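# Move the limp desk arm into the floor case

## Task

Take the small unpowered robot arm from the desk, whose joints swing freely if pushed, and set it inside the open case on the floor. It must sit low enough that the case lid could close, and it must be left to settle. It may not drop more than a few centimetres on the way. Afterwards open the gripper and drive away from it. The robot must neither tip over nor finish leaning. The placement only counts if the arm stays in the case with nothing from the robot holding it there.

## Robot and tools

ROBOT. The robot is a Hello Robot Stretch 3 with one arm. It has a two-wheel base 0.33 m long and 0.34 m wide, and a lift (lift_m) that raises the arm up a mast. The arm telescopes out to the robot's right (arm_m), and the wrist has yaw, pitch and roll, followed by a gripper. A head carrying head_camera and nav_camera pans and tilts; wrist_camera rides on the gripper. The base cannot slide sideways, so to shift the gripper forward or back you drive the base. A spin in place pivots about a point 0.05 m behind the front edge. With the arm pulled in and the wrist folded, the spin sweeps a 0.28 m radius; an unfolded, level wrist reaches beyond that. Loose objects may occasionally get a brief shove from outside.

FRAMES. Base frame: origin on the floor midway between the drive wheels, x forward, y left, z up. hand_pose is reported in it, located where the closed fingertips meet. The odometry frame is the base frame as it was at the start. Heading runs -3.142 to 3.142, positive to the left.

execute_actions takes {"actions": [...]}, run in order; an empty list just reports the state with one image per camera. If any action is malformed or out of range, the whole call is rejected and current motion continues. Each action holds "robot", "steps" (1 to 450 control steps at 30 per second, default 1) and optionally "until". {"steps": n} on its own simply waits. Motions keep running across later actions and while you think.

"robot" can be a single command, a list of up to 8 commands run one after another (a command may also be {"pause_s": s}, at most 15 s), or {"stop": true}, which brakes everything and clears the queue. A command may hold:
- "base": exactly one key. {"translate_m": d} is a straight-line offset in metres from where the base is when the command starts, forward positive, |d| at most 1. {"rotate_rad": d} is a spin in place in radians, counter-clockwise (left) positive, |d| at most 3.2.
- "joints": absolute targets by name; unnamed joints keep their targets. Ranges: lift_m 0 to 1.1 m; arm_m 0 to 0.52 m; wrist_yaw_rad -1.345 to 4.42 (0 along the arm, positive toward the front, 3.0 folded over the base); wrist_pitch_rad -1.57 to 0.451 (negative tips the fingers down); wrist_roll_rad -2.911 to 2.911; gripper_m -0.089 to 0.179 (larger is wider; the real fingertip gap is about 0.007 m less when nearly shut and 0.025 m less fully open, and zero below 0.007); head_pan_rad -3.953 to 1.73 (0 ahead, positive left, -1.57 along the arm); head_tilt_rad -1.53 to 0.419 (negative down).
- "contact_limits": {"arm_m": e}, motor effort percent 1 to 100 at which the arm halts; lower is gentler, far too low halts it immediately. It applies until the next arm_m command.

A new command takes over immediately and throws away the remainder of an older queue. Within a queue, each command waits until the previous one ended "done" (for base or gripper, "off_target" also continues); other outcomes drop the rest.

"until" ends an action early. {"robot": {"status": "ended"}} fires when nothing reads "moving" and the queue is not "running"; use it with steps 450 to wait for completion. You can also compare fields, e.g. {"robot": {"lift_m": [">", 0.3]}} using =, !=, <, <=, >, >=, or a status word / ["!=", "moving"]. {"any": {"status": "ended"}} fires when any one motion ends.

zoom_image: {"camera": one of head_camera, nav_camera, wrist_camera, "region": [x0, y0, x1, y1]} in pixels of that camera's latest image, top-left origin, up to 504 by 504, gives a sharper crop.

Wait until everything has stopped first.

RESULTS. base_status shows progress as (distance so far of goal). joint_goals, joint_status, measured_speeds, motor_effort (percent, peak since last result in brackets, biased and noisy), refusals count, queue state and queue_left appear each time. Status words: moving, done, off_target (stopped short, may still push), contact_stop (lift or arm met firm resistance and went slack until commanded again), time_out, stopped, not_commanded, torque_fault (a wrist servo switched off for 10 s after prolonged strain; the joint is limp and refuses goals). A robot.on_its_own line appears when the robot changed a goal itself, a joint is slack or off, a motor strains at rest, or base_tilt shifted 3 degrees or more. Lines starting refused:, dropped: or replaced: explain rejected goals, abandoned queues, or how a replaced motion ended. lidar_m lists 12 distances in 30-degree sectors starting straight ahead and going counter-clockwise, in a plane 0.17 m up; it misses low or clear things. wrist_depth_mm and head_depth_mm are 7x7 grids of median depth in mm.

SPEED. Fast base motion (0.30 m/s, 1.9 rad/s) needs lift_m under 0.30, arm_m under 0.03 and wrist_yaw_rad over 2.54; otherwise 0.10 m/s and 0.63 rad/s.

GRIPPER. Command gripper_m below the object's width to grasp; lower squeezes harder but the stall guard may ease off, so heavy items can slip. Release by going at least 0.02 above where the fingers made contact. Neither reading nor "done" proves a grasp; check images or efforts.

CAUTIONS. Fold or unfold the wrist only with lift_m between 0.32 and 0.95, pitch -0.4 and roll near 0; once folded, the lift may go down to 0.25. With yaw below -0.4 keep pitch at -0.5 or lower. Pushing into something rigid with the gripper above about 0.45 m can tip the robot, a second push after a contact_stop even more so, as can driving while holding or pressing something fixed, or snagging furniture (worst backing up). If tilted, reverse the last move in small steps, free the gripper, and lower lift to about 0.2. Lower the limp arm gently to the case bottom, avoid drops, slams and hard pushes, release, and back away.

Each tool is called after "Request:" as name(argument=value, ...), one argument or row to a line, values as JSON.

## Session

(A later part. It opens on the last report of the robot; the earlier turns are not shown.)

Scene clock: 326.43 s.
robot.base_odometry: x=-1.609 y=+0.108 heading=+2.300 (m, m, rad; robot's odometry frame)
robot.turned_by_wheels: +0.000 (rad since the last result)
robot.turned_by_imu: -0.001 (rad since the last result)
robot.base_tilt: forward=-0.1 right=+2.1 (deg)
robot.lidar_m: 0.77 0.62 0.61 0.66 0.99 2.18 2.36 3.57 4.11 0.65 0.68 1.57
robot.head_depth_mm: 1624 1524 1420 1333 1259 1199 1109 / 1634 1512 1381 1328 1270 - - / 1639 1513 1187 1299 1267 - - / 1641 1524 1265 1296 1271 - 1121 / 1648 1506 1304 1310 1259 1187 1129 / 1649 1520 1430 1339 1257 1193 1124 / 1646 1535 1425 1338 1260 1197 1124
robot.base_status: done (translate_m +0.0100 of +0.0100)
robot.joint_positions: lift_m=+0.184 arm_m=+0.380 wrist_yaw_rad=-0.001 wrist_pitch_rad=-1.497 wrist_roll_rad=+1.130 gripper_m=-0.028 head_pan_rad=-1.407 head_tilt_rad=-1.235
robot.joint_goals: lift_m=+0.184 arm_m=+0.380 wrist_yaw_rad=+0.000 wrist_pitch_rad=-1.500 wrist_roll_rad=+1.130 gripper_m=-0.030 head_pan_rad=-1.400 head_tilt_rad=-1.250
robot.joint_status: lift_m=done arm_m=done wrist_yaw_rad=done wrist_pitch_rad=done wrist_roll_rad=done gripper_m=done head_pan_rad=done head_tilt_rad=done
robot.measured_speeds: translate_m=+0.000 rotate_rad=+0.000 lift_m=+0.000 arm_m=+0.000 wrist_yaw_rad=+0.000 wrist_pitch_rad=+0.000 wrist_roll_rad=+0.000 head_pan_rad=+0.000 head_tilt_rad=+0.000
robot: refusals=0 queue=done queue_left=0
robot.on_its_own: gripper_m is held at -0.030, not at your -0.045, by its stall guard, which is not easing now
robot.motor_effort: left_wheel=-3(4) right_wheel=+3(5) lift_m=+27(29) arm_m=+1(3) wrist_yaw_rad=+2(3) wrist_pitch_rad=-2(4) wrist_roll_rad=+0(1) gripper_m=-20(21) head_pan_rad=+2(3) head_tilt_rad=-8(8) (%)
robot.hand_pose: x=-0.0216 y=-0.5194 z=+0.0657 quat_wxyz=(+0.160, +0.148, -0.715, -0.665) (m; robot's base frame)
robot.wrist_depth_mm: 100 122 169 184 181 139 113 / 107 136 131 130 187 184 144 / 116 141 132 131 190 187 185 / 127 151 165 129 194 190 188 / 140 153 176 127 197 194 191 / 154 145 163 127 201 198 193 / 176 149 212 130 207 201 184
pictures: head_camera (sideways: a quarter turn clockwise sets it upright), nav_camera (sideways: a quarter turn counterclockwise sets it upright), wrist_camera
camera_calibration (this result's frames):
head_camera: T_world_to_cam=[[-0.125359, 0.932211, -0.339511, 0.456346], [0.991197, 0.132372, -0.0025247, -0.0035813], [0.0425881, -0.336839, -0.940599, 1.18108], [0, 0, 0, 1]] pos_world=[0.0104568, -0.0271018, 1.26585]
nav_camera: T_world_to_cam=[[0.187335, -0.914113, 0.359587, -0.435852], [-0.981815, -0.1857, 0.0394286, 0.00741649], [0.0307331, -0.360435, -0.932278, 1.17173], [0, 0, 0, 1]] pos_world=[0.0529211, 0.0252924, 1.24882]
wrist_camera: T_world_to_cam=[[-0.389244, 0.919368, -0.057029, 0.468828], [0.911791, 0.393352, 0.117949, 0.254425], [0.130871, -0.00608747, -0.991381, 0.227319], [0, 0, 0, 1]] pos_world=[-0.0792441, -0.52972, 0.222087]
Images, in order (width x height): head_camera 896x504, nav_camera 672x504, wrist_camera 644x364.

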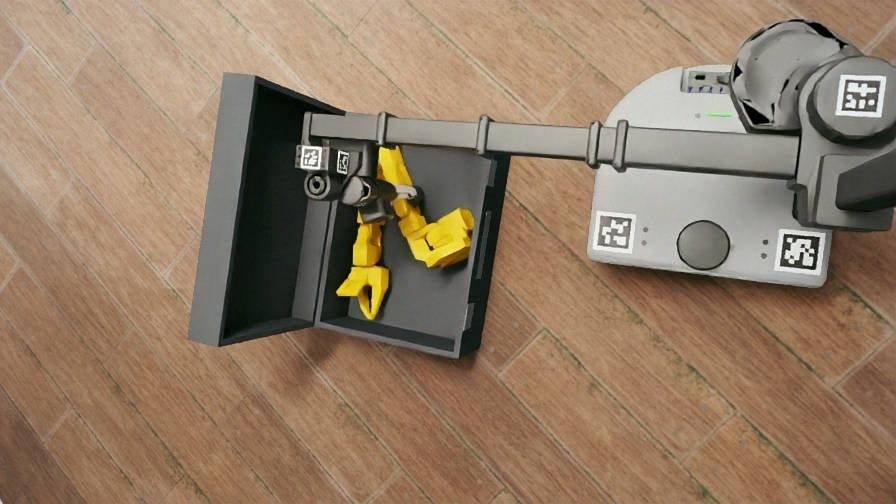

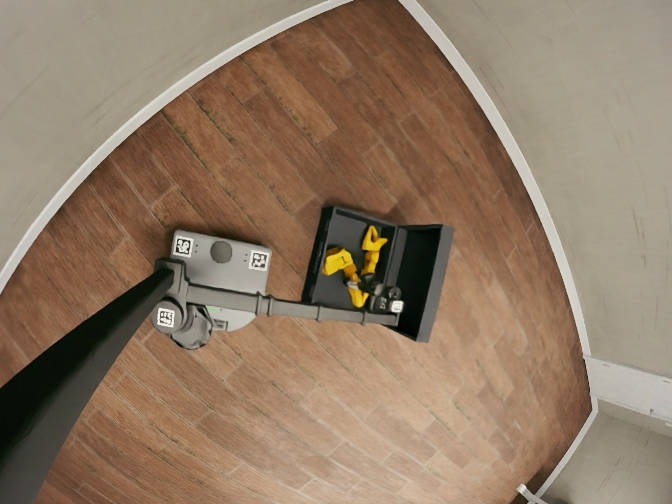

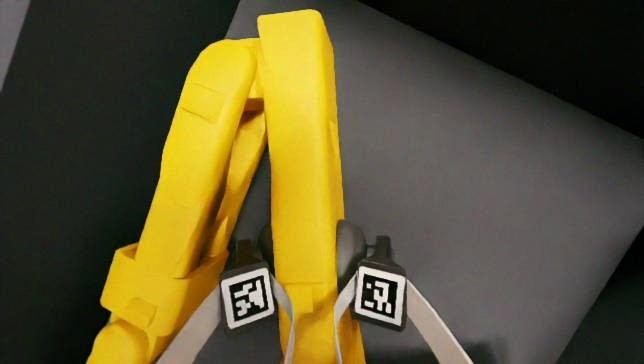

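Request:
execute_actions(
  actions=[
    {"robot":[{"joints":{"gripper_m":0.052}},{"joints":{"lift_m":0.42}},{"joints":{"arm_m":0.08,"lift_m":0.5}}],"steps":450,"until":{"robot":{"status":"ended"}}},
  ],
)

Request:
zoom_image(
  camera="head_camera",
  region=[220, 70, 540, 390],
)

Scene clock: 336.63 s.
robot.base_odometry: x=-1.609 y=+0.108 heading=+2.300 (m, m, rad; robot's odometry frame)
robot.turned_by_wheels: +0.000 (rad since the last result)
robot.turned_by_imu: -0.003 (rad since the last result)
robot.base_tilt: forward=-0.2 right=+2.0 (deg)
robot.lidar_m: 0.77 0.62 0.61 0.66 1.00 2.18 2.36 3.53 3.68 0.65 0.68 1.57
robot.head_depth_mm: 1634 1509 1422 1331 1254 1185 - / 1630 1510 1263 1352 - - - / 1633 1522 1251 1297 1260 - - / 1642 1522 1272 1260 1267 - 1110 / 1635 1513 1325 1308 1259 1187 1130 / 1632 1518 1429 1342 1259 1192 1128 / 1646 1526 1426 1337 1262 1196 1134
robot.base_status: done (translate_m +0.0100 of +0.0100)
robot.joint_positions: lift_m=+0.500 arm_m=+0.080 wrist_yaw_rad=+0.000 wrist_pitch_rad=-1.497 wrist_roll_rad=+1.130 gripper_m=+0.052 head_pan_rad=-1.407 head_tilt_rad=-1.235
robot.joint_goals: lift_m=+0.500 arm_m=+0.080 wrist_yaw_rad=+0.000 wrist_pitch_rad=-1.500 wrist_roll_rad=+1.130 gripper_m=+0.052 head_pan_rad=-1.400 head_tilt_rad=-1.250
robot.joint_status: lift_m=done arm_m=done wrist_yaw_rad=done wrist_pitch_rad=done wrist_roll_rad=done gripper_m=done head_pan_rad=done head_tilt_rad=done
robot.measured_speeds: translate_m=+0.000 rotate_rad=+0.000 lift_m=+0.000 arm_m=+0.000 wrist_yaw_rad=+0.000 wrist_pitch_rad=+0.000 wrist_roll_rad=+0.000 head_pan_rad=+0.000 head_tilt_rad=+0.000
robot: refusals=0 queue=done queue_left=0
robot.motor_effort: left_wheel=-3(3) right_wheel=+2(2) lift_m=+47(51) arm_m=-5(5) wrist_yaw_rad=+1(1) wrist_pitch_rad=-1(1) wrist_roll_rad=+0(0) gripper_m=+0(81) head_pan_rad=+3(3) head_tilt_rad=-8(8) (%)
robot.hand_pose: x=-0.0216 y=-0.2198 z=+0.3810 quat_wxyz=(+0.160, +0.148, -0.715, -0.665) (m; robot's base frame)
robot.wrist_depth_mm: 410 477 499 518 512 497 488 / 446 485 511 522 514 - 492 / 475 498 497 538 530 - - / 478 536 486 542 - - - / 508 552 544 556 - - - / 600 481 572 562 - - - / 610 603 596 576 563 553 -
pictures: head_camera (sideways: a quarter turn clockwise sets it upright), nav_camera (sideways: a quarter turn counterclockwise sets it upright), wrist_camera
camera_calibration (this result's frames):
head_camera: T_world_to_cam=[[-0.125359, 0.932212, -0.339507, 0.456341], [0.991197, 0.132372, -0.00252483, -0.00358113], [0.0425875, -0.336835, -0.9406, 1.18109], [0, 0, 0, 1]] pos_world=[0.0104567, -0.0271017, 1.26585]
nav_camera: T_world_to_cam=[[0.187335, -0.914114, 0.359584, -0.435847], [-0.981815, -0.1857, 0.0394285, 0.00741661], [0.0307325, -0.360431, -0.932279, 1.17173], [0, 0, 0, 1]] pos_world=[0.052921, 0.0252926, 1.24882]
wrist_camera: T_world_to_cam=[[-0.389429, 0.919288, -0.0570465, 0.211382], [0.911711, 0.393538, 0.117942, 0.0994487], [0.130872, -0.00607996, -0.991381, 0.541693], [0, 0, 0, 1]] pos_world=[-0.0792431, -0.230164, 0.537354]
Images, in order (width x height): head_camera 896x504, nav_camera 672x504, wrist_camera 644x364.

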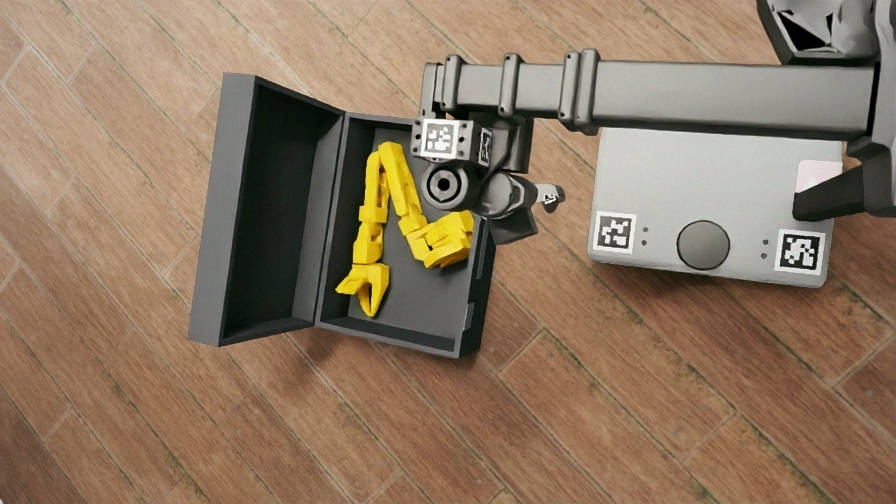

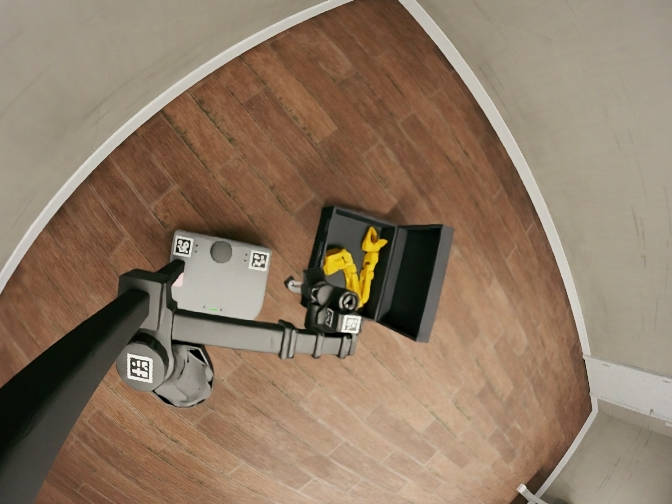

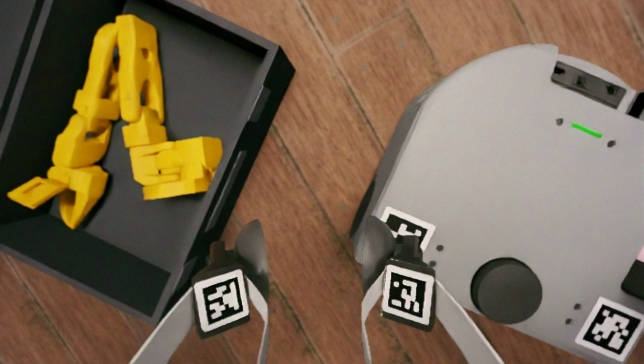

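Region (220, 70, 540, 390) of head_camera's 896x504 image, scaled by 1.575, with more detail than that image has.

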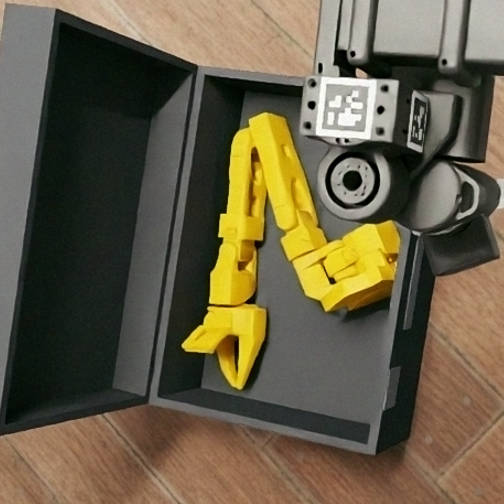

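Request:
finished_scene(
  scene=2,
)

The scene is finished: the task was done.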